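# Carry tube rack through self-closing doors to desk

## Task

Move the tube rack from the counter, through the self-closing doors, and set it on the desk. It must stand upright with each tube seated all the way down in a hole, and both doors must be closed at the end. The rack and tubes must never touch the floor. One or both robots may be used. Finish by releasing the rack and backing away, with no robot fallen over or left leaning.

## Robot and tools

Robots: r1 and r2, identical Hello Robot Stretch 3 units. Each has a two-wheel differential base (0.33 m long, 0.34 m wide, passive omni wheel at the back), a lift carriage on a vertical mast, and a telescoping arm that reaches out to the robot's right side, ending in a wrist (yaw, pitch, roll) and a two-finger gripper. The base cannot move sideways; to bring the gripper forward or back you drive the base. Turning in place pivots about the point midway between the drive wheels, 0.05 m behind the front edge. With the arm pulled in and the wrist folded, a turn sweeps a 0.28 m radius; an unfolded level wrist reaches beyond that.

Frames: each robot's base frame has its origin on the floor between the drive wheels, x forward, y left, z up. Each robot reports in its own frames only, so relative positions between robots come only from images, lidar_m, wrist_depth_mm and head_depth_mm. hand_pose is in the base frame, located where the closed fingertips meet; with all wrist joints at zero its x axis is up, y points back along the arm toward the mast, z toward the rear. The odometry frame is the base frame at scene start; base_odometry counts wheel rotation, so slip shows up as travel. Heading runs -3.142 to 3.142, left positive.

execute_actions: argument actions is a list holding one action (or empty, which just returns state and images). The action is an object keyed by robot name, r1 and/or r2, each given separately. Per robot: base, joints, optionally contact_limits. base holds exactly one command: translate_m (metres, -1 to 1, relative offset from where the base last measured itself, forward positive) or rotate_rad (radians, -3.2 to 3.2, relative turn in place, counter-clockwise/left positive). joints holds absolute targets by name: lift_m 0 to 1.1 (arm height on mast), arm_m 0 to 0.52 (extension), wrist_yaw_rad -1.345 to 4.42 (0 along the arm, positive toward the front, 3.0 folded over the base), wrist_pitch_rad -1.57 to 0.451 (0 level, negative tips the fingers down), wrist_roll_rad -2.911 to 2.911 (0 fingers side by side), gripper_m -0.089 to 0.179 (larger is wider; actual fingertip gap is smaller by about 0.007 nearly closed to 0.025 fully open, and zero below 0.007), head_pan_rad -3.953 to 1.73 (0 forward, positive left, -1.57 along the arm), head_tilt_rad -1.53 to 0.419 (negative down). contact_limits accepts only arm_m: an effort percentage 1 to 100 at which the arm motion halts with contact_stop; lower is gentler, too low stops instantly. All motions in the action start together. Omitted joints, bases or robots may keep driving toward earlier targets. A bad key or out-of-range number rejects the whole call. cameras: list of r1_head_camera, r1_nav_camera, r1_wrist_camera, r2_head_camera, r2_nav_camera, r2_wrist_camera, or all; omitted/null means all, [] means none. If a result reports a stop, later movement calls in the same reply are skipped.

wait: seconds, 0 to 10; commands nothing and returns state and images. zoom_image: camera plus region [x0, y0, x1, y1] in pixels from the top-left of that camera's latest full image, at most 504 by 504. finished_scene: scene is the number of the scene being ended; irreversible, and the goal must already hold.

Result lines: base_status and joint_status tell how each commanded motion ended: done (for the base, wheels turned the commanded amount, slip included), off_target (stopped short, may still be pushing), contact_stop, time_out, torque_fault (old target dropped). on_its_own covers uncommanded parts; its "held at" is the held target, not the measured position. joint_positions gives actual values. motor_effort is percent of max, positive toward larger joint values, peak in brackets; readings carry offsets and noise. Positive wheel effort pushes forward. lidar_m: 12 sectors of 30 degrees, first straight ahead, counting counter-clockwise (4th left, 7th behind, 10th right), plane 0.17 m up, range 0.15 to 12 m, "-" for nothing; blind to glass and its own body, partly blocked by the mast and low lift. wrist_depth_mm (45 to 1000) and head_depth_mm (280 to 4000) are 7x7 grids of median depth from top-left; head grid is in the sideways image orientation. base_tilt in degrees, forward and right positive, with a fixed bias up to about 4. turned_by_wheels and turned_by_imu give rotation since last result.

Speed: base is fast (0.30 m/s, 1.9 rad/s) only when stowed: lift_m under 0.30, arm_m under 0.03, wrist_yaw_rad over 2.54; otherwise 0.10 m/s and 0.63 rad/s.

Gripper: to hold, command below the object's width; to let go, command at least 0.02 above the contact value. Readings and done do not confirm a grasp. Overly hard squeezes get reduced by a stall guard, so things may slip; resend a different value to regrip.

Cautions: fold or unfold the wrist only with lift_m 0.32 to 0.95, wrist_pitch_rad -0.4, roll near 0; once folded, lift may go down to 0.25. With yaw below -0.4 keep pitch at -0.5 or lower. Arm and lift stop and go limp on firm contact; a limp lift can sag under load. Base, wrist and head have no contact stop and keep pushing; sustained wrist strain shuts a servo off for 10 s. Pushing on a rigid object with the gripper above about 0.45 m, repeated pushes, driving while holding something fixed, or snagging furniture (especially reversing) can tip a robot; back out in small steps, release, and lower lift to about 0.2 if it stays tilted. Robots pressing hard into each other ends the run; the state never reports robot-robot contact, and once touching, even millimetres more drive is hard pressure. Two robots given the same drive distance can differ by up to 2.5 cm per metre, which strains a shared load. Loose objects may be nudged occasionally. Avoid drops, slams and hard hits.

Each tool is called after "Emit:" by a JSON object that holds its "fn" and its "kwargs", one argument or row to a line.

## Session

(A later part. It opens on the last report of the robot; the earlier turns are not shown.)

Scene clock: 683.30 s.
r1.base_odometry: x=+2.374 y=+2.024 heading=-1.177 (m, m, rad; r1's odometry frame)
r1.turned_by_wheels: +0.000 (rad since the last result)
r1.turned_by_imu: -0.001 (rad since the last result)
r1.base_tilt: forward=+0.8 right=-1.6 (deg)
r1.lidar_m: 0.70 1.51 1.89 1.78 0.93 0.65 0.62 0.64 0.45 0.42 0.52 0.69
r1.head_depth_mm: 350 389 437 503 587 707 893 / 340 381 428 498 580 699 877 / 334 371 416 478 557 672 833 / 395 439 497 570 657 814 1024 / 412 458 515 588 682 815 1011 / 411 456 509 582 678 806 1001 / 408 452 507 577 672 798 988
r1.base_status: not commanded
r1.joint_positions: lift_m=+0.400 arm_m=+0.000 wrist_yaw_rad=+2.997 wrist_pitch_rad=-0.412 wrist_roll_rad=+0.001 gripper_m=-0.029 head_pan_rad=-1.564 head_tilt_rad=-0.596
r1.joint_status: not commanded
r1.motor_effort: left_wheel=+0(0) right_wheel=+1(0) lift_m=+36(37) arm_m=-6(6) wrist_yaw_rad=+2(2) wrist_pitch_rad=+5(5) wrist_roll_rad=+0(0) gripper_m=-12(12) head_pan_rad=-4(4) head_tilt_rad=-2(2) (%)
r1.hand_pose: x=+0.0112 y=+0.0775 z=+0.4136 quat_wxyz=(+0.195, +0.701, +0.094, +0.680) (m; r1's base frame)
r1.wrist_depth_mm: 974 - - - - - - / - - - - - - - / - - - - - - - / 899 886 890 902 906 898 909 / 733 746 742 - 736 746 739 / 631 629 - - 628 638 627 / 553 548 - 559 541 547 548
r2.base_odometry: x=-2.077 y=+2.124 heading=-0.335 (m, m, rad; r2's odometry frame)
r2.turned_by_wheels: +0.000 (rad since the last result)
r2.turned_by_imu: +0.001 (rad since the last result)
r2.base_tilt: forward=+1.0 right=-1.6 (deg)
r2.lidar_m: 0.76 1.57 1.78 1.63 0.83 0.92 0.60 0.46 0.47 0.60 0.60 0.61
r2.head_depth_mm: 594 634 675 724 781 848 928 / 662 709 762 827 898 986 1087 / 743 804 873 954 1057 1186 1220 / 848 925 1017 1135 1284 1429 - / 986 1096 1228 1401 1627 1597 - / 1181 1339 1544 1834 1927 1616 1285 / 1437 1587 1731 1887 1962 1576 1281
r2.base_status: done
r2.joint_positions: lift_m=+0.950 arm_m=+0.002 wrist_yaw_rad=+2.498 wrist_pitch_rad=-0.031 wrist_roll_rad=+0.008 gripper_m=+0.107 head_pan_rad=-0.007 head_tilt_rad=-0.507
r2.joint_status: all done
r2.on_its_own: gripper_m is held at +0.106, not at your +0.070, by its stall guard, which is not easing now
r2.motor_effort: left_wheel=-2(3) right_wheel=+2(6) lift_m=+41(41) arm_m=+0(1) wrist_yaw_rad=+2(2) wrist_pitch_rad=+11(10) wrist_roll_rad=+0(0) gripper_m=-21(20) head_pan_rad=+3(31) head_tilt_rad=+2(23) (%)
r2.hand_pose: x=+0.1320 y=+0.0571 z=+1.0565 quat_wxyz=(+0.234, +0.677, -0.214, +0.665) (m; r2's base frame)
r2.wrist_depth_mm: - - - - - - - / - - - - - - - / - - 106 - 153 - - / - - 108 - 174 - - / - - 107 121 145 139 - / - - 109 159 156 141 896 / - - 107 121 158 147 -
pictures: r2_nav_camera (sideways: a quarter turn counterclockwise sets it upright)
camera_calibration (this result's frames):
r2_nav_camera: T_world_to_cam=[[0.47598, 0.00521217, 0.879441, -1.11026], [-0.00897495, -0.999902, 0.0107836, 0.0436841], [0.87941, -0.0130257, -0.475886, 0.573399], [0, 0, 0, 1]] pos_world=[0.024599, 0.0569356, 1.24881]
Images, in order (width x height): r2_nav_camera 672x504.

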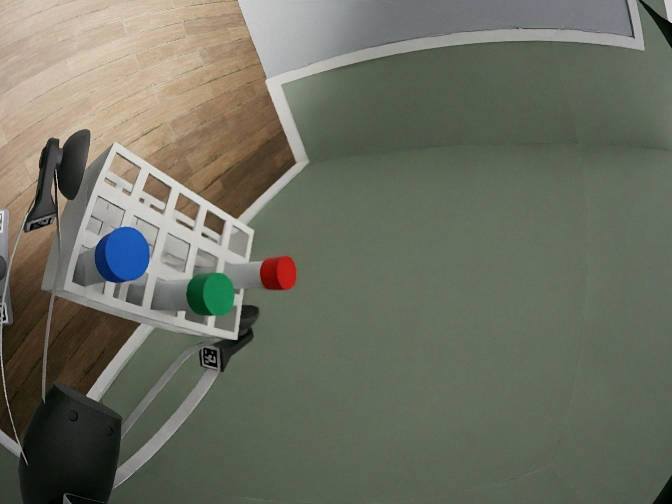

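Emit:
{"fn": "execute_actions", "kwargs": {
  "actions": [
    {"r1":{"base":{"rotate_rad":1.57},"joints":{"lift_m":0.25}}}
  ],
  "cameras": []
}}

Emit:
{"fn": "execute_actions", "kwargs": {
  "actions": [
    {"r1":{"base":{"translate_m":0.6}}}
  ],
  "cameras": []
}}

Emit:
{"fn": "execute_actions", "kwargs": {
  "actions": [
    {"r1":{"base":{"rotate_rad":1.57},"joints":{"lift_m":0.92,"head_pan_rad":-1.57,"head_tilt_rad":-0.3}},"r2":{"base":{"rotate_rad":2.1}}}
  ],
  "cameras": ["r1_head_camera","r2_nav_camera"]
}}

Scene clock: 693.57 s.
r1.base_odometry: x=+2.374 y=+2.024 heading=+0.393 (m, m, rad; r1's odometry frame)
r1.turned_by_wheels: +1.570 (rad since the last result)
r1.turned_by_imu: +1.561 (rad since the last result)
r1.base_tilt: forward=+0.8 right=-1.5 (deg)
r1.lidar_m: 1.79 0.93 0.65 0.62 0.63 0.45 0.41 0.52 0.68 0.70 1.50 1.90
r1.head_depth_mm: 1147 1189 1226 1274 1373 1421 1234 / 1300 1442 1599 1778 1653 1430 1234 / 634 1428 1609 1854 1706 1277 1233 / 542 1438 1602 1842 1726 1260 1221 / 535 1396 1545 888 1082 1278 1255 / 568 667 1558 1792 1748 1453 1259 / 1227 857 1577 1789 1738 1453 1258
r1.base_status: done
r1.joint_positions: lift_m=+0.250 arm_m=+0.000 wrist_yaw_rad=+2.997 wrist_pitch_rad=-0.413 wrist_roll_rad=+0.001 gripper_m=-0.029 head_pan_rad=-1.564 head_tilt_rad=-0.596
r1.joint_status: all done
r1.motor_effort: left_wheel=-2(8) right_wheel=+2(8) lift_m=+17(32) arm_m=-6(6) wrist_yaw_rad=+2(3) wrist_pitch_rad=+5(5) wrist_roll_rad=+0(0) gripper_m=-13(12) head_pan_rad=-4(3) head_tilt_rad=-2(2) (%)
r1.hand_pose: x=+0.0111 y=+0.0774 z=+0.2642 quat_wxyz=(+0.195, +0.701, +0.095, +0.680) (m; r1's base frame)
r1.wrist_depth_mm: 528 - 594 632 673 705 766 / 573 - 651 693 743 782 833 / 622 - 702 742 787 812 805 / 618 631 642 648 640 636 636 / 533 542 552 - 534 535 524 / 462 - - - 450 449 448 / - - - - 391 393 392
r2.base_odometry: x=-2.077 y=+2.124 heading=-0.335 (m, m, rad; r2's odometry frame)
r2.turned_by_wheels: +0.000 (rad since the last result)
r2.turned_by_imu: +0.000 (rad since the last result)
r2.base_tilt: forward=+1.0 right=-1.6 (deg)
r2.lidar_m: 0.76 1.57 1.78 1.63 0.84 0.92 0.60 0.46 0.47 0.60 0.60 0.61
r2.head_depth_mm: 596 635 676 723 782 849 927 / 660 708 764 827 897 987 1092 / 743 803 871 953 1053 1184 1217 / 850 922 1022 1134 1276 1434 - / 987 1096 1225 1401 1628 1605 - / 1181 1334 1542 1818 1929 1619 1283 / 1447 1583 1746 1897 1962 1568 1285
r2.base_status: not commanded
r2.joint_positions: lift_m=+0.950 arm_m=+0.002 wrist_yaw_rad=+2.498 wrist_pitch_rad=-0.031 wrist_roll_rad=+0.008 gripper_m=+0.107 head_pan_rad=-0.007 head_tilt_rad=-0.507
r2.joint_status: not commanded
r2.on_its_own: gripper_m is held at +0.106, not at your +0.070, by its stall guard, which is not easing now
r2.motor_effort: left_wheel=-2(2) right_wheel=+2(2) lift_m=+40(41) arm_m=-1(1) wrist_yaw_rad=+1(0) wrist_pitch_rad=+11(10) wrist_roll_rad=+0(0) gripper_m=-20(21) head_pan_rad=+3(2) head_tilt_rad=+2(2) (%)
r2.hand_pose: x=+0.1320 y=+0.0571 z=+1.0565 quat_wxyz=(+0.234, +0.677, -0.214, +0.665) (m; r2's base frame)
r2.wrist_depth_mm: - - - - - - - / - - - - - - - / - - 107 - 154 - - / - - 108 - 174 - - / - - 107 121 145 140 - / - - 109 159 157 141 888 / - - 107 120 157 147 -
pictures: none
No camera images: the call's "cameras" was empty. Leave "cameras" out to get every camera's image.

Scene clock: 697.13 s.
r1.base_odometry: x=+2.928 y=+2.253 heading=+0.393 (m, m, rad; r1's odometry frame)
r1.turned_by_wheels: +0.000 (rad since the last result)
r1.turned_by_imu: +0.005 (rad since the last result)
r1.base_tilt: forward=+0.8 right=-1.5 (deg)
r1.lidar_m: 1.19 0.96 0.68 0.65 0.67 0.88 1.01 1.13 0.85 1.44 1.48 1.26
r1.head_depth_mm: 1290 1428 1600 1838 1670 1382 1234 / 1273 1423 1586 1835 1690 1422 1234 / 1276 1414 1596 1806 1716 1431 1248 / 1255 1412 1584 1795 1705 1443 1252 / 1250 1391 1574 1776 1732 1455 1248 / 1243 1378 1551 1775 1742 1445 1264 / 1242 1374 1528 1747 1744 1462 1265
r1.base_status: done
r1.joint_positions: lift_m=+0.250 arm_m=+0.000 wrist_yaw_rad=+2.998 wrist_pitch_rad=-0.413 wrist_roll_rad=+0.001 gripper_m=-0.029 head_pan_rad=-1.564 head_tilt_rad=-0.596
r1.joint_status: not commanded
r1.motor_effort: left_wheel=-2(7) right_wheel=+3(8) lift_m=+17(17) arm_m=-6(6) wrist_yaw_rad=+1(2) wrist_pitch_rad=+5(5) wrist_roll_rad=+0(0) gripper_m=-12(13) head_pan_rad=-3(3) head_tilt_rad=-3(2) (%)
r1.hand_pose: x=+0.0110 y=+0.0774 z=+0.2642 quat_wxyz=(+0.195, +0.701, +0.095, +0.680) (m; r1's base frame)
r1.wrist_depth_mm: 555 - 623 655 696 746 795 / 598 - 679 727 766 830 884 / 651 - 726 771 787 820 802 / 647 634 640 634 640 631 634 / 531 525 553 - 536 526 530 / 466 - - - 450 448 453 / - - - - 394 391 392
r2.base_odometry: x=-2.077 y=+2.124 heading=-0.335 (m, m, rad; r2's odometry frame)
r2.turned_by_wheels: +0.000 (rad since the last result)
r2.turned_by_imu: +0.000 (rad since the last result)
r2.base_tilt: forward=+1.0 right=-1.7 (deg)
r2.lidar_m: 0.76 1.57 1.78 0.98 1.49 0.92 0.61 0.46 0.47 0.60 0.60 0.61
r2.head_depth_mm: 596 633 677 726 781 851 926 / 661 707 762 824 902 986 1088 / 739 803 876 955 1058 1179 1212 / 847 928 1019 1134 1283 1436 - / 985 1094 1226 1404 1635 1606 - / 1177 1341 1548 1832 1932 1620 1289 / 1436 1588 1736 1882 1964 1571 1286
r2.base_status: not commanded
r2.joint_positions: lift_m=+0.950 arm_m=+0.002 wrist_yaw_rad=+2.498 wrist_pitch_rad=-0.031 wrist_roll_rad=+0.008 gripper_m=+0.107 head_pan_rad=-0.007 head_tilt_rad=-0.507
r2.joint_status: not commanded
r2.on_its_own: gripper_m is held at +0.106, not at your +0.070, by its stall guard, which is not easing now
r2.motor_effort: left_wheel=-2(2) right_wheel=+2(2) lift_m=+40(41) arm_m=-1(0) wrist_yaw_rad=+1(2) wrist_pitch_rad=+10(10) wrist_roll_rad=+0(0) gripper_m=-21(20) head_pan_rad=+3(2) head_tilt_rad=+2(2) (%)
r2.hand_pose: x=+0.1320 y=+0.0571 z=+1.0565 quat_wxyz=(+0.234, +0.677, -0.214, +0.665) (m; r2's base frame)
r2.wrist_depth_mm: - - - - - - - / - - - - - - - / - - 106 - 154 - - / - - 108 - 173 - - / - - 107 121 145 140 - / - - 110 158 157 141 880 / 914 - 107 121 157 148 -
pictures: none
No camera images: the call's "cameras" was empty. Leave "cameras" out to get every camera's image.

Scene clock: 704.07 s.
r1.base_odometry: x=+2.928 y=+2.253 heading=+1.963 (m, m, rad; r1's odometry frame)
r1.turned_by_wheels: +1.570 (rad since the last result)
r1.turned_by_imu: +1.561 (rad since the last result)
r1.base_tilt: forward=+0.9 right=-1.5 (deg)
r1.lidar_m: 0.65 0.66 0.88 1.02 1.13 0.97 1.44 1.48 1.26 1.19 0.97 0.68
r1.head_depth_mm: 1052 1125 1188 1278 1381 1513 1539 / 1046 1116 1183 1279 1376 1498 1493 / 1042 1107 1174 1262 1366 1481 1495 / 1037 1093 1168 1257 1352 1471 1498 / 1025 1083 1175 1245 1338 1438 1524 / 1030 1087 1157 1248 1343 1452 1511 / 1023 1081 1155 1233 1320 1439 1505
r1.base_status: done
r1.joint_positions: lift_m=+0.920 arm_m=+0.000 wrist_yaw_rad=+2.998 wrist_pitch_rad=-0.414 wrist_roll_rad=+0.001 gripper_m=-0.029 head_pan_rad=-1.564 head_tilt_rad=-0.309
r1.joint_status: all done
r1.motor_effort: left_wheel=-2(9) right_wheel=+2(6) lift_m=+36(39) arm_m=-6(6) wrist_yaw_rad=+1(2) wrist_pitch_rad=+5(5) wrist_roll_rad=+0(0) gripper_m=-12(13) head_pan_rad=-3(5) head_tilt_rad=+6(35) (%)
r1.hand_pose: x=+0.0110 y=+0.0773 z=+0.9332 quat_wxyz=(+0.195, +0.701, +0.095, +0.680) (m; r1's base frame)
r1.wrist_depth_mm: 928 - - - - 851 622 / - - - - - 867 645 / - - - - - 907 654 / - - - - - 933 678 / - - - - - 975 685 / - - - - - 967 700 / - - - - - - 722
r2.base_odometry: x=-2.077 y=+2.124 heading=+1.765 (m, m, rad; r2's odometry frame)
r2.turned_by_wheels: +2.100 (rad since the last result)
r2.turned_by_imu: +2.071 (rad since the last result)
r2.base_tilt: forward=+0.9 right=-1.6 (deg)
r2.lidar_m: 1.50 0.92 0.60 0.46 0.47 0.60 0.60 0.61 0.76 1.59 1.78 0.87
r2.head_depth_mm: 1273 1399 1536 1662 1789 1263 1124 / 1264 1382 1527 1696 1843 1561 1251 / 1253 1373 1510 1687 1862 1559 1359 / 1243 1359 1490 1659 1839 1575 - / 1233 1351 1481 1642 1822 1620 - / 1227 1334 1461 1626 1794 1620 1283 / 1218 1318 1448 1583 1705 1506 1289
r2.base_status: done
r2.joint_positions: lift_m=+0.950 arm_m=+0.002 wrist_yaw_rad=+2.498 wrist_pitch_rad=-0.031 wrist_roll_rad=+0.008 gripper_m=+0.107 head_pan_rad=-0.007 head_tilt_rad=-0.507
r2.joint_status: not commanded
r2.on_its_own: gripper_m is held at +0.106, not at your +0.070, by its stall guard, which is not easing now
r2.motor_effort: left_wheel=-2(5) right_wheel=+2(6) lift_m=+41(40) arm_m=-1(0) wrist_yaw_rad=+3(2) wrist_pitch_rad=+11(11) wrist_roll_rad=+0(0) gripper_m=-20(21) head_pan_rad=+4(2) head_tilt_rad=+2(2) (%)
r2.hand_pose: x=+0.1320 y=+0.0570 z=+1.0565 quat_wxyz=(+0.234, +0.677, -0.214, +0.665) (m; r2's base frame)
r2.wrist_depth_mm: 461 537 626 798 982 - - / 473 545 655 807 987 - - / 482 550 107 749 154 - - / 480 571 108 772 173 - - / 488 554 107 121 144 139 - / 498 - 109 160 157 141 - / 500 614 107 121 157 147 -
pictures: r1_head_camera (sideways: a quarter turn clockwise sets it upright), r2_nav_camera (sideways: a quarter turn counterclockwise sets it upright)
camera_calibration (this result's frames):
r1_head_camera: T_world_to_cam=[[0.028544, 0.334808, -0.941854, 1.24682], [0.999468, 0.00531017, 0.0321777, -0.0473102], [0.0157747, -0.942272, -0.334478, 0.394468], [0, 0, 0, 1]] pos_world=[0.0054732, -0.0454979, 1.30779]
r2_nav_camera: T_world_to_cam=[[0.475926, 0.00526359, 0.87947, -1.11029], [-0.0088684, -0.999903, 0.0107835, 0.0436836], [0.879441, -0.0129316, -0.475832, 0.573329], [0, 0, 0, 1]] pos_world=[0.0245961, 0.0569375, 1.24881]
Images, in order (width x height): r1_head_camera 896x504, r2_nav_camera 672x504.

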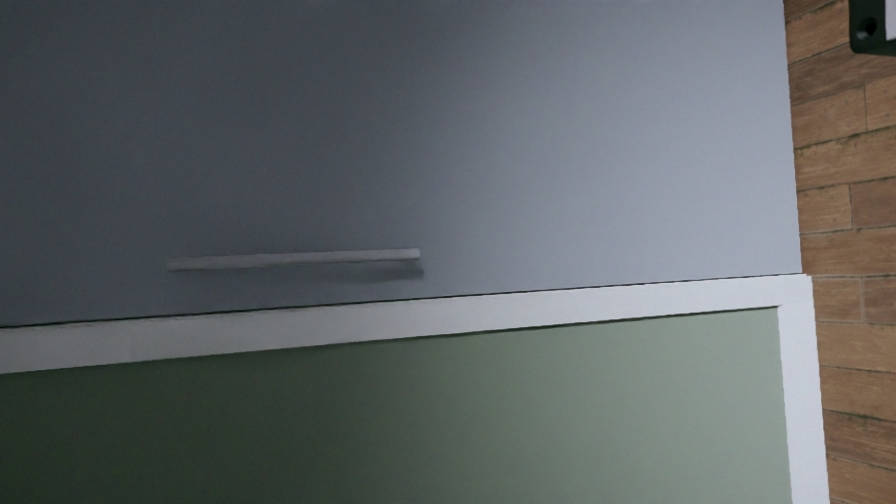

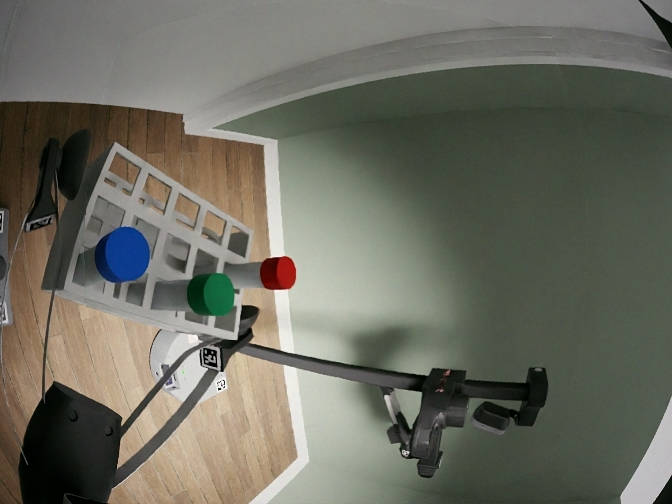

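Emit:
{"fn": "execute_actions", "kwargs": {
  "actions": [
    {"r1":{"base":{"rotate_rad":-0.6}},"r2":{"base":{"rotate_rad":0.3}}}
  ],
  "cameras": []
}}

Emit:
{"fn": "execute_actions", "kwargs": {
  "actions": [
    {"r1":{"base":{"translate_m":0.45}}}
  ],
  "cameras": []
}}

Emit:
{"fn": "execute_actions", "kwargs": {
  "actions": [
    {"r1":{"base":{"rotate_rad":0.6}}}
  ],
  "cameras": []
}}

Emit:
{"fn": "execute_actions", "kwargs": {
  "actions": [
    {"r1":{"base":{"translate_m":-0.37},"joints":{"wrist_yaw_rad":0.0,"wrist_pitch_rad":0,"gripper_m":0.14}}}
  ],
  "cameras": ["r1_head_camera","r1_wrist_camera"]
}}

Scene clock: 713.40 s.
r1.base_odometry: x=+2.928 y=+2.253 heading=+1.363 (m, m, rad; r1's odometry frame)
r1.turned_by_wheels: -0.600 (rad since the last result)
r1.turned_by_imu: -0.600 (rad since the last result)
r1.base_tilt: forward=+0.8 right=-1.4 (deg)
r1.lidar_m: 0.70 0.65 0.65 0.82 1.08 1.11 0.96 1.44 1.46 1.30 1.19 1.06
r1.head_depth_mm: 1525 1616 1692 1802 1898 1830 1524 / 1538 1639 1753 1879 2045 1857 1495 / 1425 1513 1609 1735 1856 1860 1503 / 1317 1393 1466 1572 1693 1770 1503 / 1228 1298 1379 1452 1549 1651 1513 / 1154 1219 1274 1354 1440 1527 1520 / 1087 1137 1196 1262 1329 1415 1466
r1.base_status: done
r1.joint_positions: lift_m=+0.920 arm_m=+0.000 wrist_yaw_rad=+2.998 wrist_pitch_rad=-0.414 wrist_roll_rad=+0.001 gripper_m=-0.029 head_pan_rad=-1.564 head_tilt_rad=-0.309
r1.joint_status: not commanded
r1.motor_effort: left_wheel=+2(6) right_wheel=-1(3) lift_m=+37(35) arm_m=-6(7) wrist_yaw_rad=+2(2) wrist_pitch_rad=+5(5) wrist_roll_rad=+0(0) gripper_m=-13(12) head_pan_rad=-4(4) head_tilt_rad=+6(6) (%)
r1.hand_pose: x=+0.0110 y=+0.0773 z=+0.9332 quat_wxyz=(+0.195, +0.701, +0.095, +0.680) (m; r1's base frame)
r1.wrist_depth_mm: 763 - - 860 699 587 502 / 842 - - 939 758 629 528 / 890 - - - 814 654 561 / 990 - - - 876 701 593 / - - - - 964 766 635 / - - - - - 811 679 / - - - - - 915 716
r2.base_odometry: x=-2.077 y=+2.124 heading=+2.065 (m, m, rad; r2's odometry frame)
r2.turned_by_wheels: +0.300 (rad since the last result)
r2.turned_by_imu: +0.295 (rad since the last result)
r2.base_tilt: forward=+1.0 right=-1.7 (deg)
r2.lidar_m: 1.14 0.68 0.56 0.46 0.52 0.61 0.60 0.67 1.05 1.75 1.84 0.94
r2.head_depth_mm: 1187 1291 1409 1549 1742 1565 1285 / 1218 1317 1448 1601 1788 1567 1283 / 1241 1351 1488 1656 1802 1562 1349 / 1268 1376 1528 1696 1861 1564 - / 1253 1354 1450 1545 1653 1562 - / 983 1023 1069 1109 1229 1346 1280 / 810 878 951 1029 1072 1119 1152
r2.base_status: done
r2.joint_positions: lift_m=+0.950 arm_m=+0.002 wrist_yaw_rad=+2.498 wrist_pitch_rad=-0.031 wrist_roll_rad=+0.008 gripper_m=+0.107 head_pan_rad=-0.007 head_tilt_rad=-0.507
r2.joint_status: not commanded
r2.on_its_own: gripper_m is held at +0.106, not at your +0.070, by its stall guard, which is not easing now
r2.motor_effort: left_wheel=-2(4) right_wheel=+3(6) lift_m=+41(40) arm_m=+0(1) wrist_yaw_rad=+1(3) wrist_pitch_rad=+10(11) wrist_roll_rad=+0(0) gripper_m=-21(20) head_pan_rad=+2(2) head_tilt_rad=+2(2) (%)
r2.hand_pose: x=+0.1320 y=+0.0570 z=+1.0565 quat_wxyz=(+0.234, +0.677, -0.214, +0.665) (m; r2's base frame)
r2.wrist_depth_mm: 399 505 564 629 739 808 867 / 410 519 576 649 729 853 871 / 419 496 107 645 154 861 945 / 435 532 108 636 174 892 - / 441 460 107 120 144 140 - / 444 - 110 150 157 141 - / 454 498 108 121 158 147 -
pictures: none
No camera images: the call's "cameras" was empty. Leave "cameras" out to get every camera's image.

Scene clock: 718.87 s.
r1.base_odometry: x=+3.021 y=+2.694 heading=+1.363 (m, m, rad; r1's odometry frame)
r1.turned_by_wheels: +0.000 (rad since the last result)
r1.turned_by_imu: +0.003 (rad since the last result)
r1.base_tilt: forward=+0.7 right=-1.5 (deg)
r1.lidar_m: 0.31 0.29 0.29 0.37 0.79 1.30 1.42 1.80 1.51 1.01 0.93 0.47
r1.head_depth_mm: 1264 1352 1464 1609 1759 1797 1524 / 1169 1238 1341 1451 1575 1689 1499 / 1087 1157 1233 1319 1414 1539 1508 / 1008 1062 1132 1204 1284 1397 1460 / 942 996 1048 1118 1180 1281 1362 / 886 929 972 1028 1102 1167 1231 / 836 875 915 959 1013 1078 1149
r1.base_status: done
r1.joint_positions: lift_m=+0.920 arm_m=+0.000 wrist_yaw_rad=+2.998 wrist_pitch_rad=-0.414 wrist_roll_rad=+0.001 gripper_m=-0.029 head_pan_rad=-1.564 head_tilt_rad=-0.309
r1.joint_status: not commanded
r1.motor_effort: left_wheel=+1(7) right_wheel=-1(2) lift_m=+36(36) arm_m=-6(6) wrist_yaw_rad=+1(2) wrist_pitch_rad=+5(5) wrist_roll_rad=+0(0) gripper_m=-12(12) head_pan_rad=-4(4) head_tilt_rad=+6(6) (%)
r1.hand_pose: x=+0.0110 y=+0.0773 z=+0.9332 quat_wxyz=(+0.195, +0.701, +0.095, +0.680) (m; r1's base frame)
r1.wrist_depth_mm: 978 - 522 401 327 273 235 / - - 598 441 350 290 247 / - - 674 486 375 309 260 / - - 757 540 409 332 277 / - - 898 - 451 357 295 / - - - - 480 386 313 / - - - 835 592 422 340
r2.base_odometry: x=-2.077 y=+2.124 heading=+2.065 (m, m, rad; r2's odometry frame)
r2.turned_by_wheels: +0.000 (rad since the last result)
r2.turned_by_imu: +0.000 (rad since the last result)
r2.base_tilt: forward=+1.0 right=-1.6 (deg)
r2.lidar_m: 1.14 0.68 0.56 0.46 0.52 0.61 0.61 0.67 1.05 1.75 1.45 1.39
r2.head_depth_mm: 1190 1292 1414 1558 1734 1572 1276 / 1215 1321 1446 1603 1779 1563 1287 / 1240 1352 1493 1646 1816 1568 1356 / 1270 1382 1523 1692 1857 1567 - / 1253 1354 1451 1542 1655 1570 - / 982 1026 1066 1115 1227 1355 1286 / 812 875 951 1027 1076 1122 1147
r2.base_status: not commanded
r2.joint_positions: lift_m=+0.950 arm_m=+0.002 wrist_yaw_rad=+2.498 wrist_pitch_rad=-0.031 wrist_roll_rad=+0.008 gripper_m=+0.107 head_pan_rad=-0.007 head_tilt_rad=-0.507
r2.joint_status: not commanded
r2.on_its_own: gripper_m is held at +0.106, not at your +0.070, by its stall guard, which is not easing now
r2.motor_effort: left_wheel=-2(2) right_wheel=+3(2) lift_m=+40(41) arm_m=+0(1) wrist_yaw_rad=+2(1) wrist_pitch_rad=+10(10) wrist_roll_rad=+0(0) gripper_m=-20(20) head_pan_rad=+2(3) head_tilt_rad=+2(3) (%)
r2.hand_pose: x=+0.1320 y=+0.0570 z=+1.0565 quat_wxyz=(+0.234, +0.677, -0.214, +0.665) (m; r2's base frame)
r2.wrist_depth_mm: 392 504 568 641 735 808 865 / 408 522 575 650 760 846 920 / 413 497 106 628 153 844 950 / 427 538 107 644 173 896 991 / 440 470 107 121 145 139 - / 447 - 109 151 157 141 - / 456 492 107 120 157 148 -
pictures: none
No camera images: the call's "cameras" was empty. Leave "cameras" out to get every camera's image.

Scene clock: 720.80 s.
r1.base_odometry: x=+3.021 y=+2.694 heading=+1.963 (m, m, rad; r1's odometry frame)
r1.turned_by_wheels: +0.600 (rad since the last result)
r1.turned_by_imu: +0.598 (rad since the last result)
r1.base_tilt: forward=+0.7 right=-1.4 (deg)
r1.lidar_m: 0.29 0.30 0.39 0.97 1.31 1.42 1.80 1.38 0.96 0.93 0.43 0.30
r1.head_depth_mm: 794 838 902 969 1051 1149 1237 / 798 850 909 966 1045 1129 1239 / 800 848 900 970 1040 1136 1236 / 791 841 898 965 1037 1126 1220 / 788 835 892 957 1032 1118 1215 / 784 833 889 952 1028 1110 1198 / 784 830 886 935 1000 993 965
r1.base_status: done
r1.joint_positions: lift_m=+0.920 arm_m=+0.000 wrist_yaw_rad=+2.998 wrist_pitch_rad=-0.414 wrist_roll_rad=+0.001 gripper_m=-0.029 head_pan_rad=-1.564 head_tilt_rad=-0.309
r1.joint_status: not commanded
r1.motor_effort: left_wheel=-2(6) right_wheel=+3(5) lift_m=+36(37) arm_m=-6(6) wrist_yaw_rad=+2(2) wrist_pitch_rad=+5(5) wrist_roll_rad=+0(0) gripper_m=-12(12) head_pan_rad=-4(4) head_tilt_rad=+6(6) (%)
r1.hand_pose: x=+0.0110 y=+0.0773 z=+0.9332 quat_wxyz=(+0.195, +0.701, +0.095, +0.680) (m; r1's base frame)
r1.wrist_depth_mm: - - - - 584 382 285 / - - - - 613 396 292 / - - - - 645 402 296 / - - - - 671 419 303 / - - - - 696 430 312 / - - - - 676 444 317 / - - - - 863 455 322
r2.base_odometry: x=-2.077 y=+2.124 heading=+2.065 (m, m, rad; r2's odometry frame)
r2.turned_by_wheels: +0.000 (rad since the last result)
r2.turned_by_imu: +0.000 (rad since the last result)
r2.base_tilt: forward=+1.1 right=-1.6 (deg)
r2.lidar_m: 1.14 0.68 0.56 0.46 0.52 0.61 0.60 0.67 1.05 1.75 1.45 1.31
r2.head_depth_mm: 1190 1293 1416 1558 1750 1569 1287 / 1214 1321 1457 1598 1772 1564 1280 / 1248 1353 1485 1648 1820 1560 1355 / 1264 1381 1533 1686 1861 1565 - / 1257 1358 1451 1550 1660 1564 - / 983 1027 1067 1113 1230 1354 1284 / 815 875 952 1027 1080 1117 1153
r2.base_status: not commanded
r2.joint_positions: lift_m=+0.950 arm_m=+0.002 wrist_yaw_rad=+2.498 wrist_pitch_rad=-0.031 wrist_roll_rad=+0.008 gripper_m=+0.107 head_pan_rad=-0.007 head_tilt_rad=-0.507
r2.joint_status: not commanded
r2.on_its_own: gripper_m is held at +0.106, not at your +0.070, by its stall guard, which is not easing now
r2.motor_effort: left_wheel=-1(2) right_wheel=+3(3) lift_m=+41(41) arm_m=+0(1) wrist_yaw_rad=+3(2) wrist_pitch_rad=+10(10) wrist_roll_rad=+0(0) gripper_m=-21(20) head_pan_rad=+1(2) head_tilt_rad=+2(2) (%)
r2.hand_pose: x=+0.1320 y=+0.0570 z=+1.0565 quat_wxyz=(+0.234, +0.677, -0.214, +0.665) (m; r2's base frame)
r2.wrist_depth_mm: 392 503 565 634 726 790 848 / 410 525 575 651 757 865 925 / 415 502 107 640 153 854 971 / 432 534 108 633 174 898 979 / 440 464 107 120 144 140 - / 453 - 110 151 157 141 - / 456 507 107 120 157 148 -
pictures: none
No camera images: the call's "cameras" was empty. Leave "cameras" out to get every camera's image.

Scene clock: 725.67 s.
r1.base_odometry: x=+3.162 y=+2.352 heading=+1.963 (m, m, rad; r1's odometry frame)
r1.turned_by_wheels: +0.000 (rad since the last result)
r1.turned_by_imu: -0.005 (rad since the last result)
r1.base_tilt: forward=+0.9 right=-1.4 (deg)
r1.lidar_m: 0.66 0.67 0.89 1.27 1.39 1.12 1.43 1.40 0.99 0.93 0.97 0.69
r1.head_depth_mm: 820 868 932 1005 1079 1177 1260 / 816 866 922 982 1074 1162 1262 / 811 862 923 992 1064 1142 - / 806 849 912 976 1052 1134 1246 / 804 848 902 969 1046 1150 1232 / 791 847 901 970 1039 1125 1228 / 797 844 901 963 1035 1120 1216
r1.base_status: done
r1.joint_positions: lift_m=+0.920 arm_m=+0.000 wrist_yaw_rad=+0.003 wrist_pitch_rad=-0.024 wrist_roll_rad=+0.001 gripper_m=+0.140 head_pan_rad=-1.564 head_tilt_rad=-0.309
r1.joint_status: all done
r1.motor_effort: left_wheel=-2(7) right_wheel=+2(0) lift_m=+36(36) arm_m=-6(6) wrist_yaw_rad=-3(3) wrist_pitch_rad=+9(8) wrist_roll_rad=+0(0) gripper_m=+1(82) head_pan_rad=-4(4) head_tilt_rad=+6(6) (%)
r1.hand_pose: x=-0.0207 y=-0.4009 z=+1.0279 quat_wxyz=(+0.707, +0.010, -0.707, -0.008) (m; r1's base frame)
r1.wrist_depth_mm: 628 637 636 641 677 686 699 / 649 649 652 680 699 700 724 / 662 670 692 687 718 739 751 / 683 710 709 739 754 772 781 / 721 729 731 771 784 813 820 / 748 - 771 794 822 - 851 / 780 804 814 830 846 864 895
r2.base_odometry: x=-2.077 y=+2.124 heading=+2.065 (m, m, rad; r2's odometry frame)
r2.turned_by_wheels: +0.000 (rad since the last result)
r2.turned_by_imu: +0.000 (rad since the last result)
r2.base_tilt: forward=+1.0 right=-1.8 (deg)
r2.lidar_m: 1.14 0.68 0.56 0.46 0.52 0.61 0.60 0.67 1.05 1.75 1.00 1.50
r2.head_depth_mm: 1196 1294 1415 1568 1741 1564 1281 / 1215 1315 1447 1602 1797 1557 1283 / 1240 1353 1483 1641 1813 1572 1347 / 1265 1383 1521 1694 1856 1559 - / 1253 1352 1449 1546 1652 1565 - / 982 1028 1064 1113 1229 1352 1291 / 812 874 953 1027 1075 1118 1155
r2.base_status: not commanded
r2.joint_positions: lift_m=+0.950 arm_m=+0.002 wrist_yaw_rad=+2.498 wrist_pitch_rad=-0.031 wrist_roll_rad=+0.008 gripper_m=+0.107 head_pan_rad=-0.007 head_tilt_rad=-0.507
r2.joint_status: not commanded
r2.on_its_own: gripper_m is held at +0.106, not at your +0.070, by its stall guard, which is not easing now
r2.motor_effort: left_wheel=-1(2) right_wheel=+2(2) lift_m=+40(41) arm_m=-1(0) wrist_yaw_rad=+0(2) wrist_pitch_rad=+10(10) wrist_roll_rad=+0(0) gripper_m=-21(20) head_pan_rad=+3(2) head_tilt_rad=+2(3) (%)
r2.hand_pose: x=+0.1320 y=+0.0570 z=+1.0565 quat_wxyz=(+0.234, +0.677, -0.214, +0.665) (m; r2's base frame)
r2.wrist_depth_mm: 398 514 570 620 725 798 865 / 409 523 581 637 761 835 919 / 418 498 106 632 153 891 949 / 427 540 108 643 173 900 - / 444 465 107 121 145 139 - / 449 - 110 150 157 141 - / 452 498 107 121 157 148 -
pictures: r1_head_camera (sideways: a quarter turn clockwise sets it upright), r1_wrist_camera
camera_calibration (this result's frames):
r1_head_camera: T_world_to_cam=[[0.0285441, 0.334807, -0.941854, 1.24682], [0.999468, 0.00530994, 0.0321777, -0.0473102], [0.0157745, -0.942272, -0.334478, 0.394468], [0, 0, 0, 1]] pos_world=[0.00547319, -0.0454979, 1.30779]
r1_wrist_camera: T_world_to_cam=[[-0.999014, 0.0305172, -0.0322443, 0.0217299], [0.0389018, 0.25176, -0.967008, 1.12016], [-0.0213926, -0.967308, -0.252699, 0.0345317], [0, 0, 0, 1]] pos_world=[-0.0211291, -0.249272, 1.09263]
Images, in order (width x height): r1_head_camera 896x504, r1_wrist_camera 644x364.

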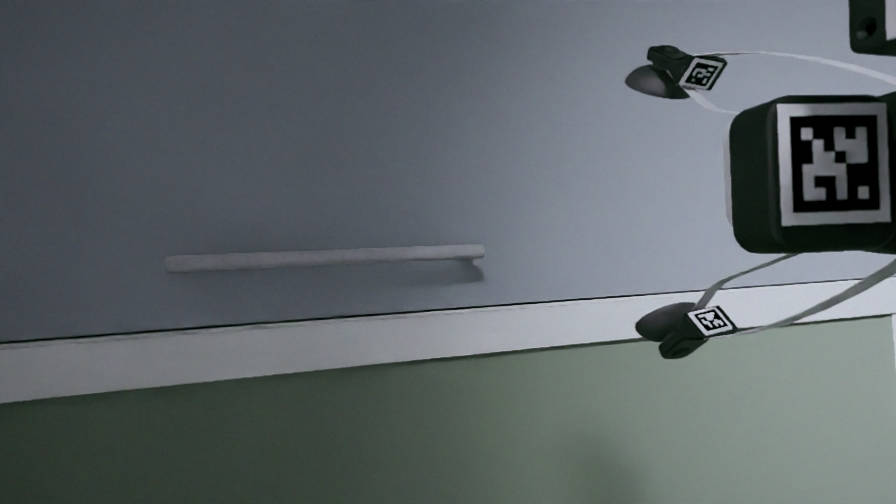

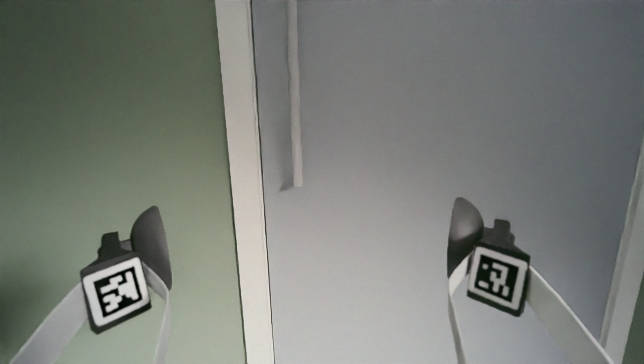

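Emit:
{"fn": "execute_actions", "kwargs": {
  "actions": [
    {"r1":{"base":{"translate_m":0.04},"joints":{"arm_m":0.36,"lift_m":0.95}}}
  ],
  "cameras": ["r1_wrist_camera"]
}}

Scene clock: 732.70 s.
r1.base_odometry: x=+3.147 y=+2.389 heading=+1.963 (m, m, rad; r1's odometry frame)
r1.turned_by_wheels: +0.000 (rad since the last result)
r1.turned_by_imu: -0.001 (rad since the last result)
r1.base_tilt: forward=+0.7 right=-1.3 (deg)
r1.lidar_m: 0.62 0.63 0.84 1.27 1.39 1.15 1.47 1.40 0.99 0.93 0.92 0.65
r1.head_depth_mm: 819 871 925 971 1096 1171 1277 / 814 863 919 - 1080 1154 1264 / 809 862 916 - 1077 1151 1254 / 807 845 902 989 1055 1138 1235 / 791 846 896 965 1042 1132 1237 / 795 845 901 970 1043 1122 1234 / 795 841 895 961 1031 1119 1215
r1.base_status: done
r1.joint_positions: lift_m=+0.950 arm_m=+0.360 wrist_yaw_rad=+0.002 wrist_pitch_rad=-0.023 wrist_roll_rad=+0.001 gripper_m=+0.140 head_pan_rad=-1.564 head_tilt_rad=-0.309
r1.joint_status: all done
r1.motor_effort: left_wheel=-2(5) right_wheel=+2(5) lift_m=+36(36) arm_m=+4(6) wrist_yaw_rad=-2(2) wrist_pitch_rad=+9(9) wrist_roll_rad=+0(0) gripper_m=+0(1) head_pan_rad=-4(4) head_tilt_rad=+6(6) (%)
r1.hand_pose: x=-0.0209 y=-0.7602 z=+1.0583 quat_wxyz=(+0.707, +0.009, -0.707, -0.008) (m; r1's base frame)
r1.wrist_depth_mm: 300 303 310 317 322 331 339 / 309 315 317 328 339 343 352 / 320 326 326 339 350 359 365 / 336 340 335 356 365 371 382 / 350 351 352 370 380 386 396 / 357 - 368 385 395 - 420 / 377 385 383 407 415 425 436
r2.base_odometry: x=-2.077 y=+2.124 heading=+2.065 (m, m, rad; r2's odometry frame)
r2.turned_by_wheels: +0.000 (rad since the last result)
r2.turned_by_imu: +0.000 (rad since the last result)
r2.base_tilt: forward=+1.0 right=-1.7 (deg)
r2.lidar_m: 1.14 0.68 0.56 0.46 0.52 0.61 0.60 0.67 1.05 1.75 1.04 1.50
r2.head_depth_mm: 1193 1300 1417 1558 1740 1560 1279 / 1214 1318 1455 1606 1795 1567 1276 / 1242 1351 1477 1648 1815 1567 1347 / 1271 1385 1531 1695 1865 1574 - / 1256 1360 1451 1543 1652 1574 - / 982 1027 1065 1116 1227 1353 1285 / 812 876 950 1027 1076 1124 1153
r2.base_status: not commanded
r2.joint_positions: lift_m=+0.950 arm_m=+0.002 wrist_yaw_rad=+2.498 wrist_pitch_rad=-0.031 wrist_roll_rad=+0.008 gripper_m=+0.107 head_pan_rad=-0.007 head_tilt_rad=-0.507
r2.joint_status: not commanded
r2.on_its_own: gripper_m is held at +0.106, not at your +0.070, by its stall guard, which is not easing now
r2.motor_effort: left_wheel=-2(1) right_wheel=+3(2) lift_m=+41(41) arm_m=+0(0) wrist_yaw_rad=+3(3) wrist_pitch_rad=+10(10) wrist_roll_rad=+0(0) gripper_m=-21(21) head_pan_rad=+3(2) head_tilt_rad=+3(2) (%)
r2.hand_pose: x=+0.1320 y=+0.0570 z=+1.0565 quat_wxyz=(+0.234, +0.677, -0.214, +0.665) (m; r2's base frame)
r2.wrist_depth_mm: 393 502 556 639 719 794 859 / 407 513 580 648 737 854 888 / 415 493 107 633 153 848 961 / 429 535 108 652 174 894 - / 440 468 107 121 145 140 - / 450 - 109 151 157 141 - / 455 492 107 120 157 148 -
pictures: r1_wrist_camera
camera_calibration (this result's frames):
r1_wrist_camera: T_world_to_cam=[[-0.998978, 0.031628, -0.0322882, 0.0342707], [0.0391949, 0.250454, -0.967335, 1.23933], [-0.0225081, -0.967612, -0.251438, -0.306978], [0, 0, 0, 1]] pos_world=[-0.0212491, -0.608514, 1.12276]
Images, in order (width x height): r1_wrist_camera 644x364.

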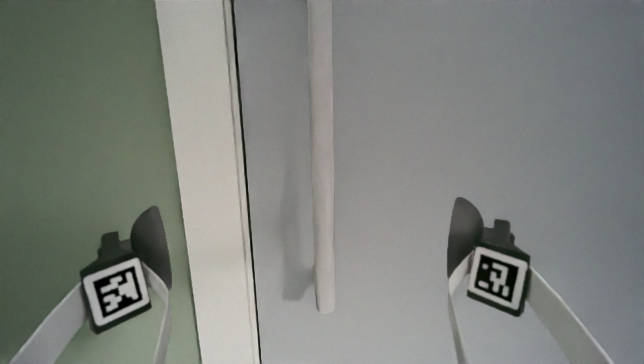

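Emit:
{"fn": "execute_actions", "kwargs": {
  "actions": [
    {"r1":{"joints":{"arm_m":0.52}}}
  ],
  "cameras": ["r1_wrist_camera"]
}}

Emit:
{"fn": "execute_actions", "kwargs": {
  "actions": [
    {"r1":{"joints":{"gripper_m":-0.03}}}
  ],
  "cameras": ["r1_wrist_camera"]
}}

Scene clock: 737.77 s.
r1.base_odometry: x=+3.147 y=+2.389 heading=+1.963 (m, m, rad; r1's odometry frame)
r1.turned_by_wheels: +0.000 (rad since the last result)
r1.turned_by_imu: -0.001 (rad since the last result)
r1.base_tilt: forward=+0.6 right=-1.5 (deg)
r1.lidar_m: 0.62 0.63 0.84 1.27 1.39 1.15 1.47 1.40 0.99 0.93 0.92 0.65
r1.head_depth_mm: 818 866 930 - 1096 1177 1267 / 812 861 914 1009 1069 1158 1268 / 810 856 900 1007 1060 1155 1247 / 805 843 902 1003 1048 1144 1232 / 788 843 897 969 1037 1139 1234 / 798 851 902 965 1037 1116 1232 / 796 843 895 961 1033 1118 1217
r1.base_status: not commanded
r1.joint_positions: lift_m=+0.950 arm_m=+0.519 wrist_yaw_rad=+0.002 wrist_pitch_rad=-0.023 wrist_roll_rad=+0.001 gripper_m=+0.140 head_pan_rad=-1.564 head_tilt_rad=-0.309
r1.joint_status: all done
r1.motor_effort: left_wheel=-2(2) right_wheel=+2(2) lift_m=+35(36) arm_m=+5(5) wrist_yaw_rad=-1(2) wrist_pitch_rad=+9(9) wrist_roll_rad=+0(0) gripper_m=+0(1) head_pan_rad=-3(4) head_tilt_rad=+7(6) (%)
r1.hand_pose: x=-0.0210 y=-0.9193 z=+1.0583 quat_wxyz=(+0.707, +0.009, -0.707, -0.008) (m; r1's base frame)
r1.wrist_depth_mm: 149 153 167 112 173 178 181 / 155 158 173 117 181 185 188 / 160 163 180 180 188 192 196 / 167 170 186 188 195 200 204 / 176 175 195 196 203 208 213 / 192 - 203 203 212 - 223 / 200 191 211 212 222 227 234
r2.base_odometry: x=-2.077 y=+2.124 heading=+2.065 (m, m, rad; r2's odometry frame)
r2.turned_by_wheels: +0.000 (rad since the last result)
r2.turned_by_imu: +0.000 (rad since the last result)
r2.base_tilt: forward=+0.9 right=-1.7 (deg)
r2.lidar_m: 1.14 0.68 0.56 0.46 0.52 0.61 0.60 0.67 1.05 1.75 1.03 1.50
r2.head_depth_mm: 1189 1293 1415 1559 1744 1552 1283 / 1212 1325 1449 1606 1795 1556 1284 / 1244 1358 1482 1650 1822 1571 1348 / 1268 1381 1519 1690 1858 1571 - / 1254 1352 1449 1553 1657 1559 - / 983 1025 1066 1107 1227 1350 1282 / 812 874 953 1031 1073 1121 1154
r2.base_status: not commanded
r2.joint_positions: lift_m=+0.950 arm_m=+0.002 wrist_yaw_rad=+2.498 wrist_pitch_rad=-0.031 wrist_roll_rad=+0.008 gripper_m=+0.107 head_pan_rad=-0.007 head_tilt_rad=-0.507
r2.joint_status: not commanded
r2.on_its_own: gripper_m is held at +0.106, not at your +0.070, by its stall guard, which is not easing now
r2.motor_effort: left_wheel=-2(2) right_wheel=+3(3) lift_m=+41(40) arm_m=+0(1) wrist_yaw_rad=+2(2) wrist_pitch_rad=+10(10) wrist_roll_rad=+0(0) gripper_m=-21(21) head_pan_rad=+3(1) head_tilt_rad=+2(3) (%)
r2.hand_pose: x=+0.1320 y=+0.0570 z=+1.0565 quat_wxyz=(+0.234, +0.677, -0.214, +0.665) (m; r2's base frame)
r2.wrist_depth_mm: 397 507 559 634 734 806 871 / 404 517 570 656 726 832 918 / 420 493 106 635 152 849 984 / 429 533 108 636 174 900 988 / 443 469 107 120 145 139 - / 450 - 109 151 157 141 - / 456 503 108 120 157 147 -
pictures: r1_wrist_camera
camera_calibration (this result's frames):
r1_wrist_camera: T_world_to_cam=[[-0.998977, 0.0316686, -0.032289, 0.0393296], [0.0392051, 0.250423, -0.967342, 1.27916], [-0.0225485, -0.967618, -0.251408, -0.460936], [0, 0, 0, 1]] pos_world=[-0.0212535, -0.767586, 1.12277]
Images, in order (width x height): r1_wrist_camera 644x364.

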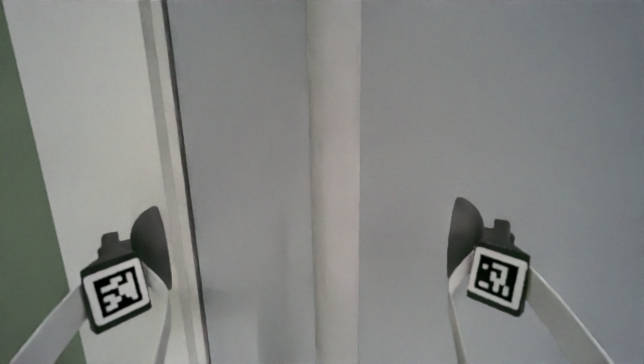

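Scene clock: 739.97 s.
r1.base_odometry: x=+3.147 y=+2.389 heading=+1.962 (m, m, rad; r1's odometry frame)
r1.turned_by_wheels: -0.001 (rad since the last result)
r1.turned_by_imu: -0.002 (rad since the last result)
r1.base_tilt: forward=+0.7 right=-1.6 (deg)
r1.lidar_m: 0.62 0.63 0.84 1.27 1.39 1.15 1.47 1.40 0.99 0.93 0.92 0.65
r1.head_depth_mm: 817 868 922 - 1092 1178 1273 / 813 863 914 997 1064 1159 1260 / 808 860 904 994 1053 1151 1257 / 802 847 907 994 1055 1148 1241 / 796 844 894 964 1043 1129 1236 / 797 845 907 969 1040 1127 1231 / 787 841 904 963 1028 1122 1222
r1.base_status: not commanded
r1.joint_positions: lift_m=+0.950 arm_m=+0.519 wrist_yaw_rad=-0.026 wrist_pitch_rad=-0.023 wrist_roll_rad=+0.001 gripper_m=-0.029 head_pan_rad=-1.564 head_tilt_rad=-0.309
r1.joint_status: all done
r1.on_its_own: wrist_yaw_rad is at rest, and its effort (+21) is outside its rest range (-12 to +12)
r1.motor_effort: left_wheel=-11(11) right_wheel=+15(15) lift_m=+36(36) arm_m=+3(5) wrist_yaw_rad=+21(21) wrist_pitch_rad=+8(9) wrist_roll_rad=+0(0) gripper_m=-18(93) head_pan_rad=-3(3) head_tilt_rad=+6(6) (%)
r1.hand_pose: x=-0.0280 y=-0.9193 z=+1.0584 quat_wxyz=(+0.707, -0.001, -0.707, -0.017) (m; r1's base frame)
r1.wrist_depth_mm: 147 161 166 111 176 181 186 / 152 167 173 116 182 187 194 / 157 167 179 121 190 195 203 / 162 168 185 125 198 204 211 / 169 174 192 126 206 213 220 / 176 180 199 134 217 223 232 / 186 188 210 145 225 234 242
r2.base_odometry: x=-2.077 y=+2.124 heading=+2.065 (m, m, rad; r2's odometry frame)
r2.turned_by_wheels: +0.000 (rad since the last result)
r2.turned_by_imu: +0.000 (rad since the last result)
r2.base_tilt: forward=+0.9 right=-1.8 (deg)
r2.lidar_m: 1.14 0.68 0.56 0.46 0.52 0.61 0.61 0.67 1.05 1.75 1.04 1.50
r2.head_depth_mm: 1190 1289 1408 1557 1744 1564 1281 / 1216 1326 1450 1600 1794 1564 1285 / 1242 1350 1485 1639 1820 1560 1356 / 1269 1387 1522 1701 1857 1567 - / 1257 1360 1455 1548 1665 1559 - / 983 1025 1068 1110 1230 1355 1284 / 812 875 952 1028 1079 1119 1157
r2.base_status: not commanded
r2.joint_positions: lift_m=+0.950 arm_m=+0.002 wrist_yaw_rad=+2.498 wrist_pitch_rad=-0.031 wrist_roll_rad=+0.008 gripper_m=+0.107 head_pan_rad=-0.007 head_tilt_rad=-0.507
r2.joint_status: not commanded
r2.on_its_own: gripper_m is held at +0.106, not at your +0.070, by its stall guard, which is not easing now
r2.motor_effort: left_wheel=-2(2) right_wheel=+3(3) lift_m=+41(41) arm_m=+1(0) wrist_yaw_rad=+2(2) wrist_pitch_rad=+10(10) wrist_roll_rad=+0(0) gripper_m=-20(20) head_pan_rad=+3(3) head_tilt_rad=+2(2) (%)
r2.hand_pose: x=+0.1320 y=+0.0570 z=+1.0565 quat_wxyz=(+0.234, +0.677, -0.214, +0.665) (m; r2's base frame)
r2.wrist_depth_mm: 396 506 567 615 719 812 883 / 403 522 583 651 727 854 914 / 416 499 107 635 153 865 937 / 426 534 108 643 173 880 - / 440 471 107 121 145 139 - / 449 - 109 151 157 141 - / 454 496 107 121 157 148 -
pictures: r1_wrist_camera
camera_calibration (this result's frames):
r1_wrist_camera: T_world_to_cam=[[-0.997706, 0.0592035, -0.03284, 0.058223], [0.0466091, 0.248836, -0.967424, 1.27837], [-0.0491031, -0.966735, -0.251024, -0.461426], [0, 0, 0, 1]] pos_world=[-0.0241518, -0.767628, 1.12281]
Images, in order (width x height): r1_wrist_camera 644x364.

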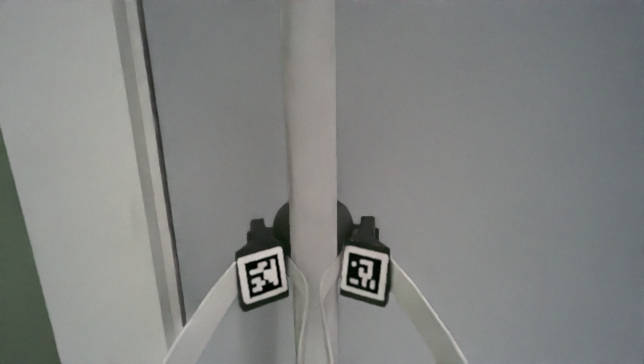

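Emit:
{"fn": "execute_actions", "kwargs": {
  "actions": [
    {"r1":{"base":{"translate_m":-0.085},"joints":{"arm_m":0.29,"wrist_yaw_rad":0.2}}}
  ],
  "cameras": ["r1_head_camera"]
}}

Emit:
{"fn": "execute_actions", "kwargs": {
  "actions": [
    {"r1":{"base":{"translate_m":-0.17},"joints":{"arm_m":0.11,"wrist_yaw_rad":0.5}}}
  ],
  "cameras": ["r1_head_camera"]
}}

Scene clock: 750.70 s.
r1.base_odometry: x=+3.179 y=+2.310 heading=+1.961 (m, m, rad; r1's odometry frame)
r1.turned_by_wheels: -0.001 (rad since the last result)
r1.turned_by_imu: -0.042 (rad since the last result)
r1.base_tilt: forward=+0.7 right=-1.3 (deg)
r1.lidar_m: 0.70 0.71 0.91 1.27 1.37 1.09 1.39 1.42 0.85 0.69 0.97 0.74
r1.head_depth_mm: 690 742 796 848 945 1014 1122 / 663 704 754 - 918 960 1048 / 637 676 720 - - 905 985 / 611 641 685 716 790 857 926 / 590 623 661 705 768 834 1172 / 591 825 892 963 1024 1121 1218 / 786 835 899 958 1028 1108 1209
r1.base_status: done
r1.joint_positions: lift_m=+0.950 arm_m=+0.291 wrist_yaw_rad=+0.166 wrist_pitch_rad=-0.022 wrist_roll_rad=+0.002 gripper_m=-0.029 head_pan_rad=-1.564 head_tilt_rad=-0.309
r1.joint_status: wrist_yaw_rad off_target (ended at +0.166, target +0.200); the others done
r1.on_its_own: wrist_yaw_rad is at rest, and its effort (+27) is outside its rest range (-12 to +12)
r1.motor_effort: left_wheel=-7(38) right_wheel=+10(35) lift_m=+37(36) arm_m=-12(18) wrist_yaw_rad=+27(60) wrist_pitch_rad=+8(12) wrist_roll_rad=+0(1) gripper_m=-19(24) head_pan_rad=-4(4) head_tilt_rad=+6(6) (%)
r1.hand_pose: x=+0.0209 y=-0.6879 z=+1.0585 quat_wxyz=(+0.705, +0.067, -0.704, +0.051) (m; r1's base frame)
r1.wrist_depth_mm: 403 156 162 111 185 202 219 / 413 161 168 115 193 210 229 / 432 168 173 118 201 219 240 / 448 443 180 124 210 229 251 / 472 462 186 127 221 241 266 / 492 483 191 133 233 252 280 / 519 507 204 212 237 266 297
r2.base_odometry: x=-2.077 y=+2.124 heading=+2.065 (m, m, rad; r2's odometry frame)
r2.turned_by_wheels: +0.000 (rad since the last result)
r2.turned_by_imu: +0.000 (rad since the last result)
r2.base_tilt: forward=+1.0 right=-1.7 (deg)
r2.lidar_m: 1.14 0.68 0.56 0.46 0.52 0.61 0.61 0.67 1.05 1.69 0.97 1.50
r2.head_depth_mm: 1190 1290 1414 1558 1740 1563 1275 / 1212 1321 1454 1606 1784 1565 1278 / 1237 1354 1485 1648 1819 1565 1349 / 1271 1390 1528 1691 1857 1561 - / 1254 1353 1452 1556 1672 1565 - / 984 1025 1063 1111 1225 1348 1288 / 813 875 954 1029 1075 1116 1154
r2.base_status: not commanded
r2.joint_positions: lift_m=+0.950 arm_m=+0.002 wrist_yaw_rad=+2.498 wrist_pitch_rad=-0.031 wrist_roll_rad=+0.008 gripper_m=+0.107 head_pan_rad=-0.007 head_tilt_rad=-0.507
r2.joint_status: not commanded
r2.on_its_own: gripper_m is held at +0.106, not at your +0.070, by its stall guard, which is not easing now
r2.motor_effort: left_wheel=-1(1) right_wheel=+2(3) lift_m=+40(41) arm_m=+0(1) wrist_yaw_rad=+1(2) wrist_pitch_rad=+10(11) wrist_roll_rad=+0(0) gripper_m=-21(20) head_pan_rad=+4(4) head_tilt_rad=+2(2) (%)
r2.hand_pose: x=+0.1320 y=+0.0570 z=+1.0565 quat_wxyz=(+0.234, +0.677, -0.214, +0.665) (m; r2's base frame)
r2.wrist_depth_mm: 396 496 565 637 720 807 852 / 404 514 578 645 755 844 901 / 419 501 107 641 153 871 946 / 429 526 108 638 173 897 987 / 439 469 107 121 144 140 - / 453 - 110 150 157 141 - / 454 494 107 120 158 148 -
pictures: r1_head_camera (sideways: a quarter turn clockwise sets it upright)
camera_calibration (this result's frames):
r1_head_camera: T_world_to_cam=[[0.0285464, 0.334424, -0.94199, 1.247], [0.999468, 0.00532338, 0.0321781, -0.0473108], [0.0157757, -0.942408, -0.334095, 0.393969], [0, 0, 0, 1]] pos_world=[0.00547319, -0.0454955, 1.30781]
Images, in order (width x height): r1_head_camera 896x504.

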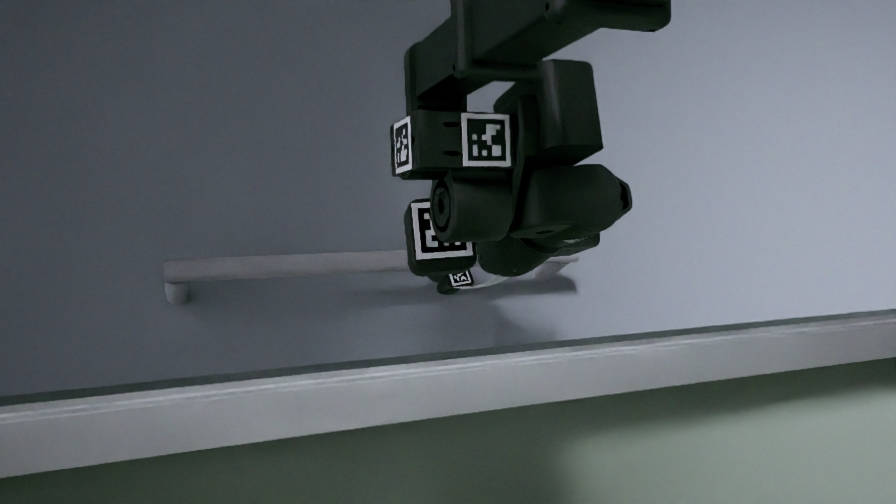

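Scene clock: 753.70 s.
r1.base_odometry: x=+3.244 y=+2.153 heading=+1.961 (m, m, rad; r1's odometry frame)
r1.turned_by_wheels: +0.000 (rad since the last result)
r1.turned_by_imu: -0.117 (rad since the last result)
r1.base_tilt: forward=+0.8 right=-1.5 (deg)
r1.lidar_m: 0.85 0.85 1.02 1.26 1.32 0.97 1.24 1.24 0.93 0.50 0.48 0.95
r1.head_depth_mm: 757 820 894 983 - - - / 660 705 761 826 845 - 1185 / 584 622 664 713 758 - - / 526 556 588 623 - - 773 / 476 500 527 555 486 601 670 / 435 436 466 495 524 558 594 / 402 417 437 456 486 526 1180
r1.base_status: done
r1.joint_positions: lift_m=+0.950 arm_m=+0.111 wrist_yaw_rad=+0.410 wrist_pitch_rad=-0.023 wrist_roll_rad=+0.003 gripper_m=-0.029 head_pan_rad=-1.564 head_tilt_rad=-0.308
r1.joint_status: wrist_yaw_rad off_target (ended at +0.410, target +0.500); the others done
r1.on_its_own: wrist_yaw_rad is held at +0.422, not at your +0.500, by its stall guard, which is not easing now
r1.motor_effort: left_wheel=-1(66) right_wheel=+0(21) lift_m=+35(37) arm_m=-11(23) wrist_yaw_rad=+10(63) wrist_pitch_rad=+9(13) wrist_roll_rad=-1(1) gripper_m=-18(23) head_pan_rad=-4(3) head_tilt_rad=+5(5) (%)
r1.hand_pose: x=+0.0805 y=-0.4901 z=+1.0583 quat_wxyz=(+0.693, +0.152, -0.691, +0.135) (m; r1's base frame)
r1.wrist_depth_mm: 698 143 159 110 207 241 291 / 724 148 164 114 215 253 308 / 748 151 169 119 223 266 327 / 783 158 175 157 233 281 350 / 844 164 179 125 246 296 372 / 868 172 180 133 264 313 402 / 902 179 198 221 260 334 436
r2.base_odometry: x=-2.077 y=+2.124 heading=+2.065 (m, m, rad; r2's odometry frame)
r2.turned_by_wheels: +0.000 (rad since the last result)
r2.turned_by_imu: +0.000 (rad since the last result)
r2.base_tilt: forward=+1.0 right=-1.7 (deg)
r2.lidar_m: 1.14 0.68 0.56 0.46 0.52 0.61 0.60 0.67 1.05 1.46 0.85 1.50
r2.head_depth_mm: 1191 1296 1413 1560 1733 1564 1279 / 1214 1322 1447 1600 1782 1554 1282 / 1244 1355 1487 1650 1822 1563 1353 / 1265 1389 1531 1697 1862 1572 - / 1256 1357 1450 1555 1655 1568 - / 984 1024 1067 1112 1229 1348 1283 / 812 877 955 1028 1080 1123 1156
r2.base_status: not commanded
r2.joint_positions: lift_m=+0.950 arm_m=+0.002 wrist_yaw_rad=+2.498 wrist_pitch_rad=-0.031 wrist_roll_rad=+0.008 gripper_m=+0.107 head_pan_rad=-0.007 head_tilt_rad=-0.507
r2.joint_status: not commanded
r2.on_its_own: gripper_m is held at +0.106, not at your +0.070, by its stall guard, which is not easing now
r2.motor_effort: left_wheel=-1(1) right_wheel=+3(2) lift_m=+40(40) arm_m=+0(1) wrist_yaw_rad=+2(2) wrist_pitch_rad=+10(11) wrist_roll_rad=+0(0) gripper_m=-21(21) head_pan_rad=+3(3) head_tilt_rad=+2(2) (%)
r2.hand_pose: x=+0.1320 y=+0.0570 z=+1.0565 quat_wxyz=(+0.234, +0.677, -0.214, +0.665) (m; r2's base frame)
r2.wrist_depth_mm: 397 500 560 627 718 810 860 / 405 510 571 653 741 850 890 / 417 499 106 647 153 873 960 / 430 529 108 646 174 867 - / 438 466 107 121 145 139 - / 449 - 109 151 157 141 - / 456 500 107 120 157 148 -
pictures: r1_head_camera (sideways: a quarter turn clockwise sets it upright)
camera_calibration (this result's frames):
r1_head_camera: T_world_to_cam=[[0.028553, 0.333372, -0.942363, 1.24749], [0.999468, 0.0053592, 0.0321792, -0.0473122], [0.0157779, -0.94278, -0.333042, 0.392599], [0, 0, 0, 1]] pos_world=[0.00547314, -0.0454889, 1.30786]
Images, in order (width x height): r1_head_camera 896x504.

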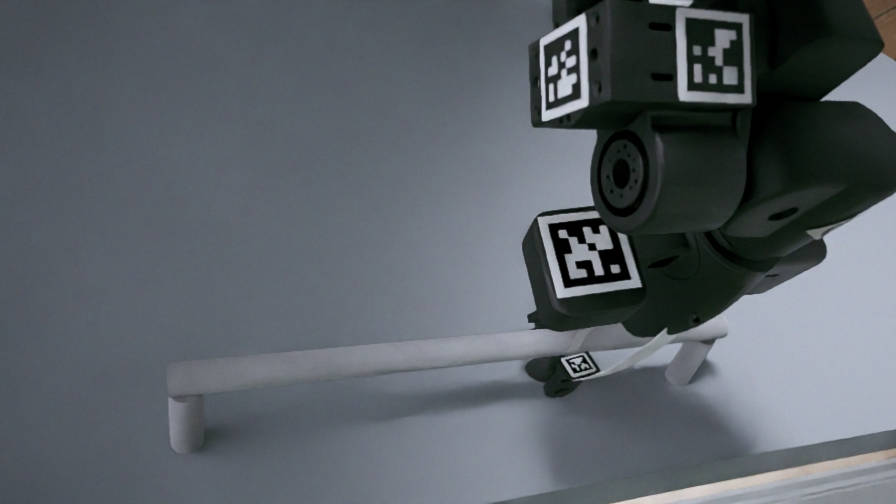

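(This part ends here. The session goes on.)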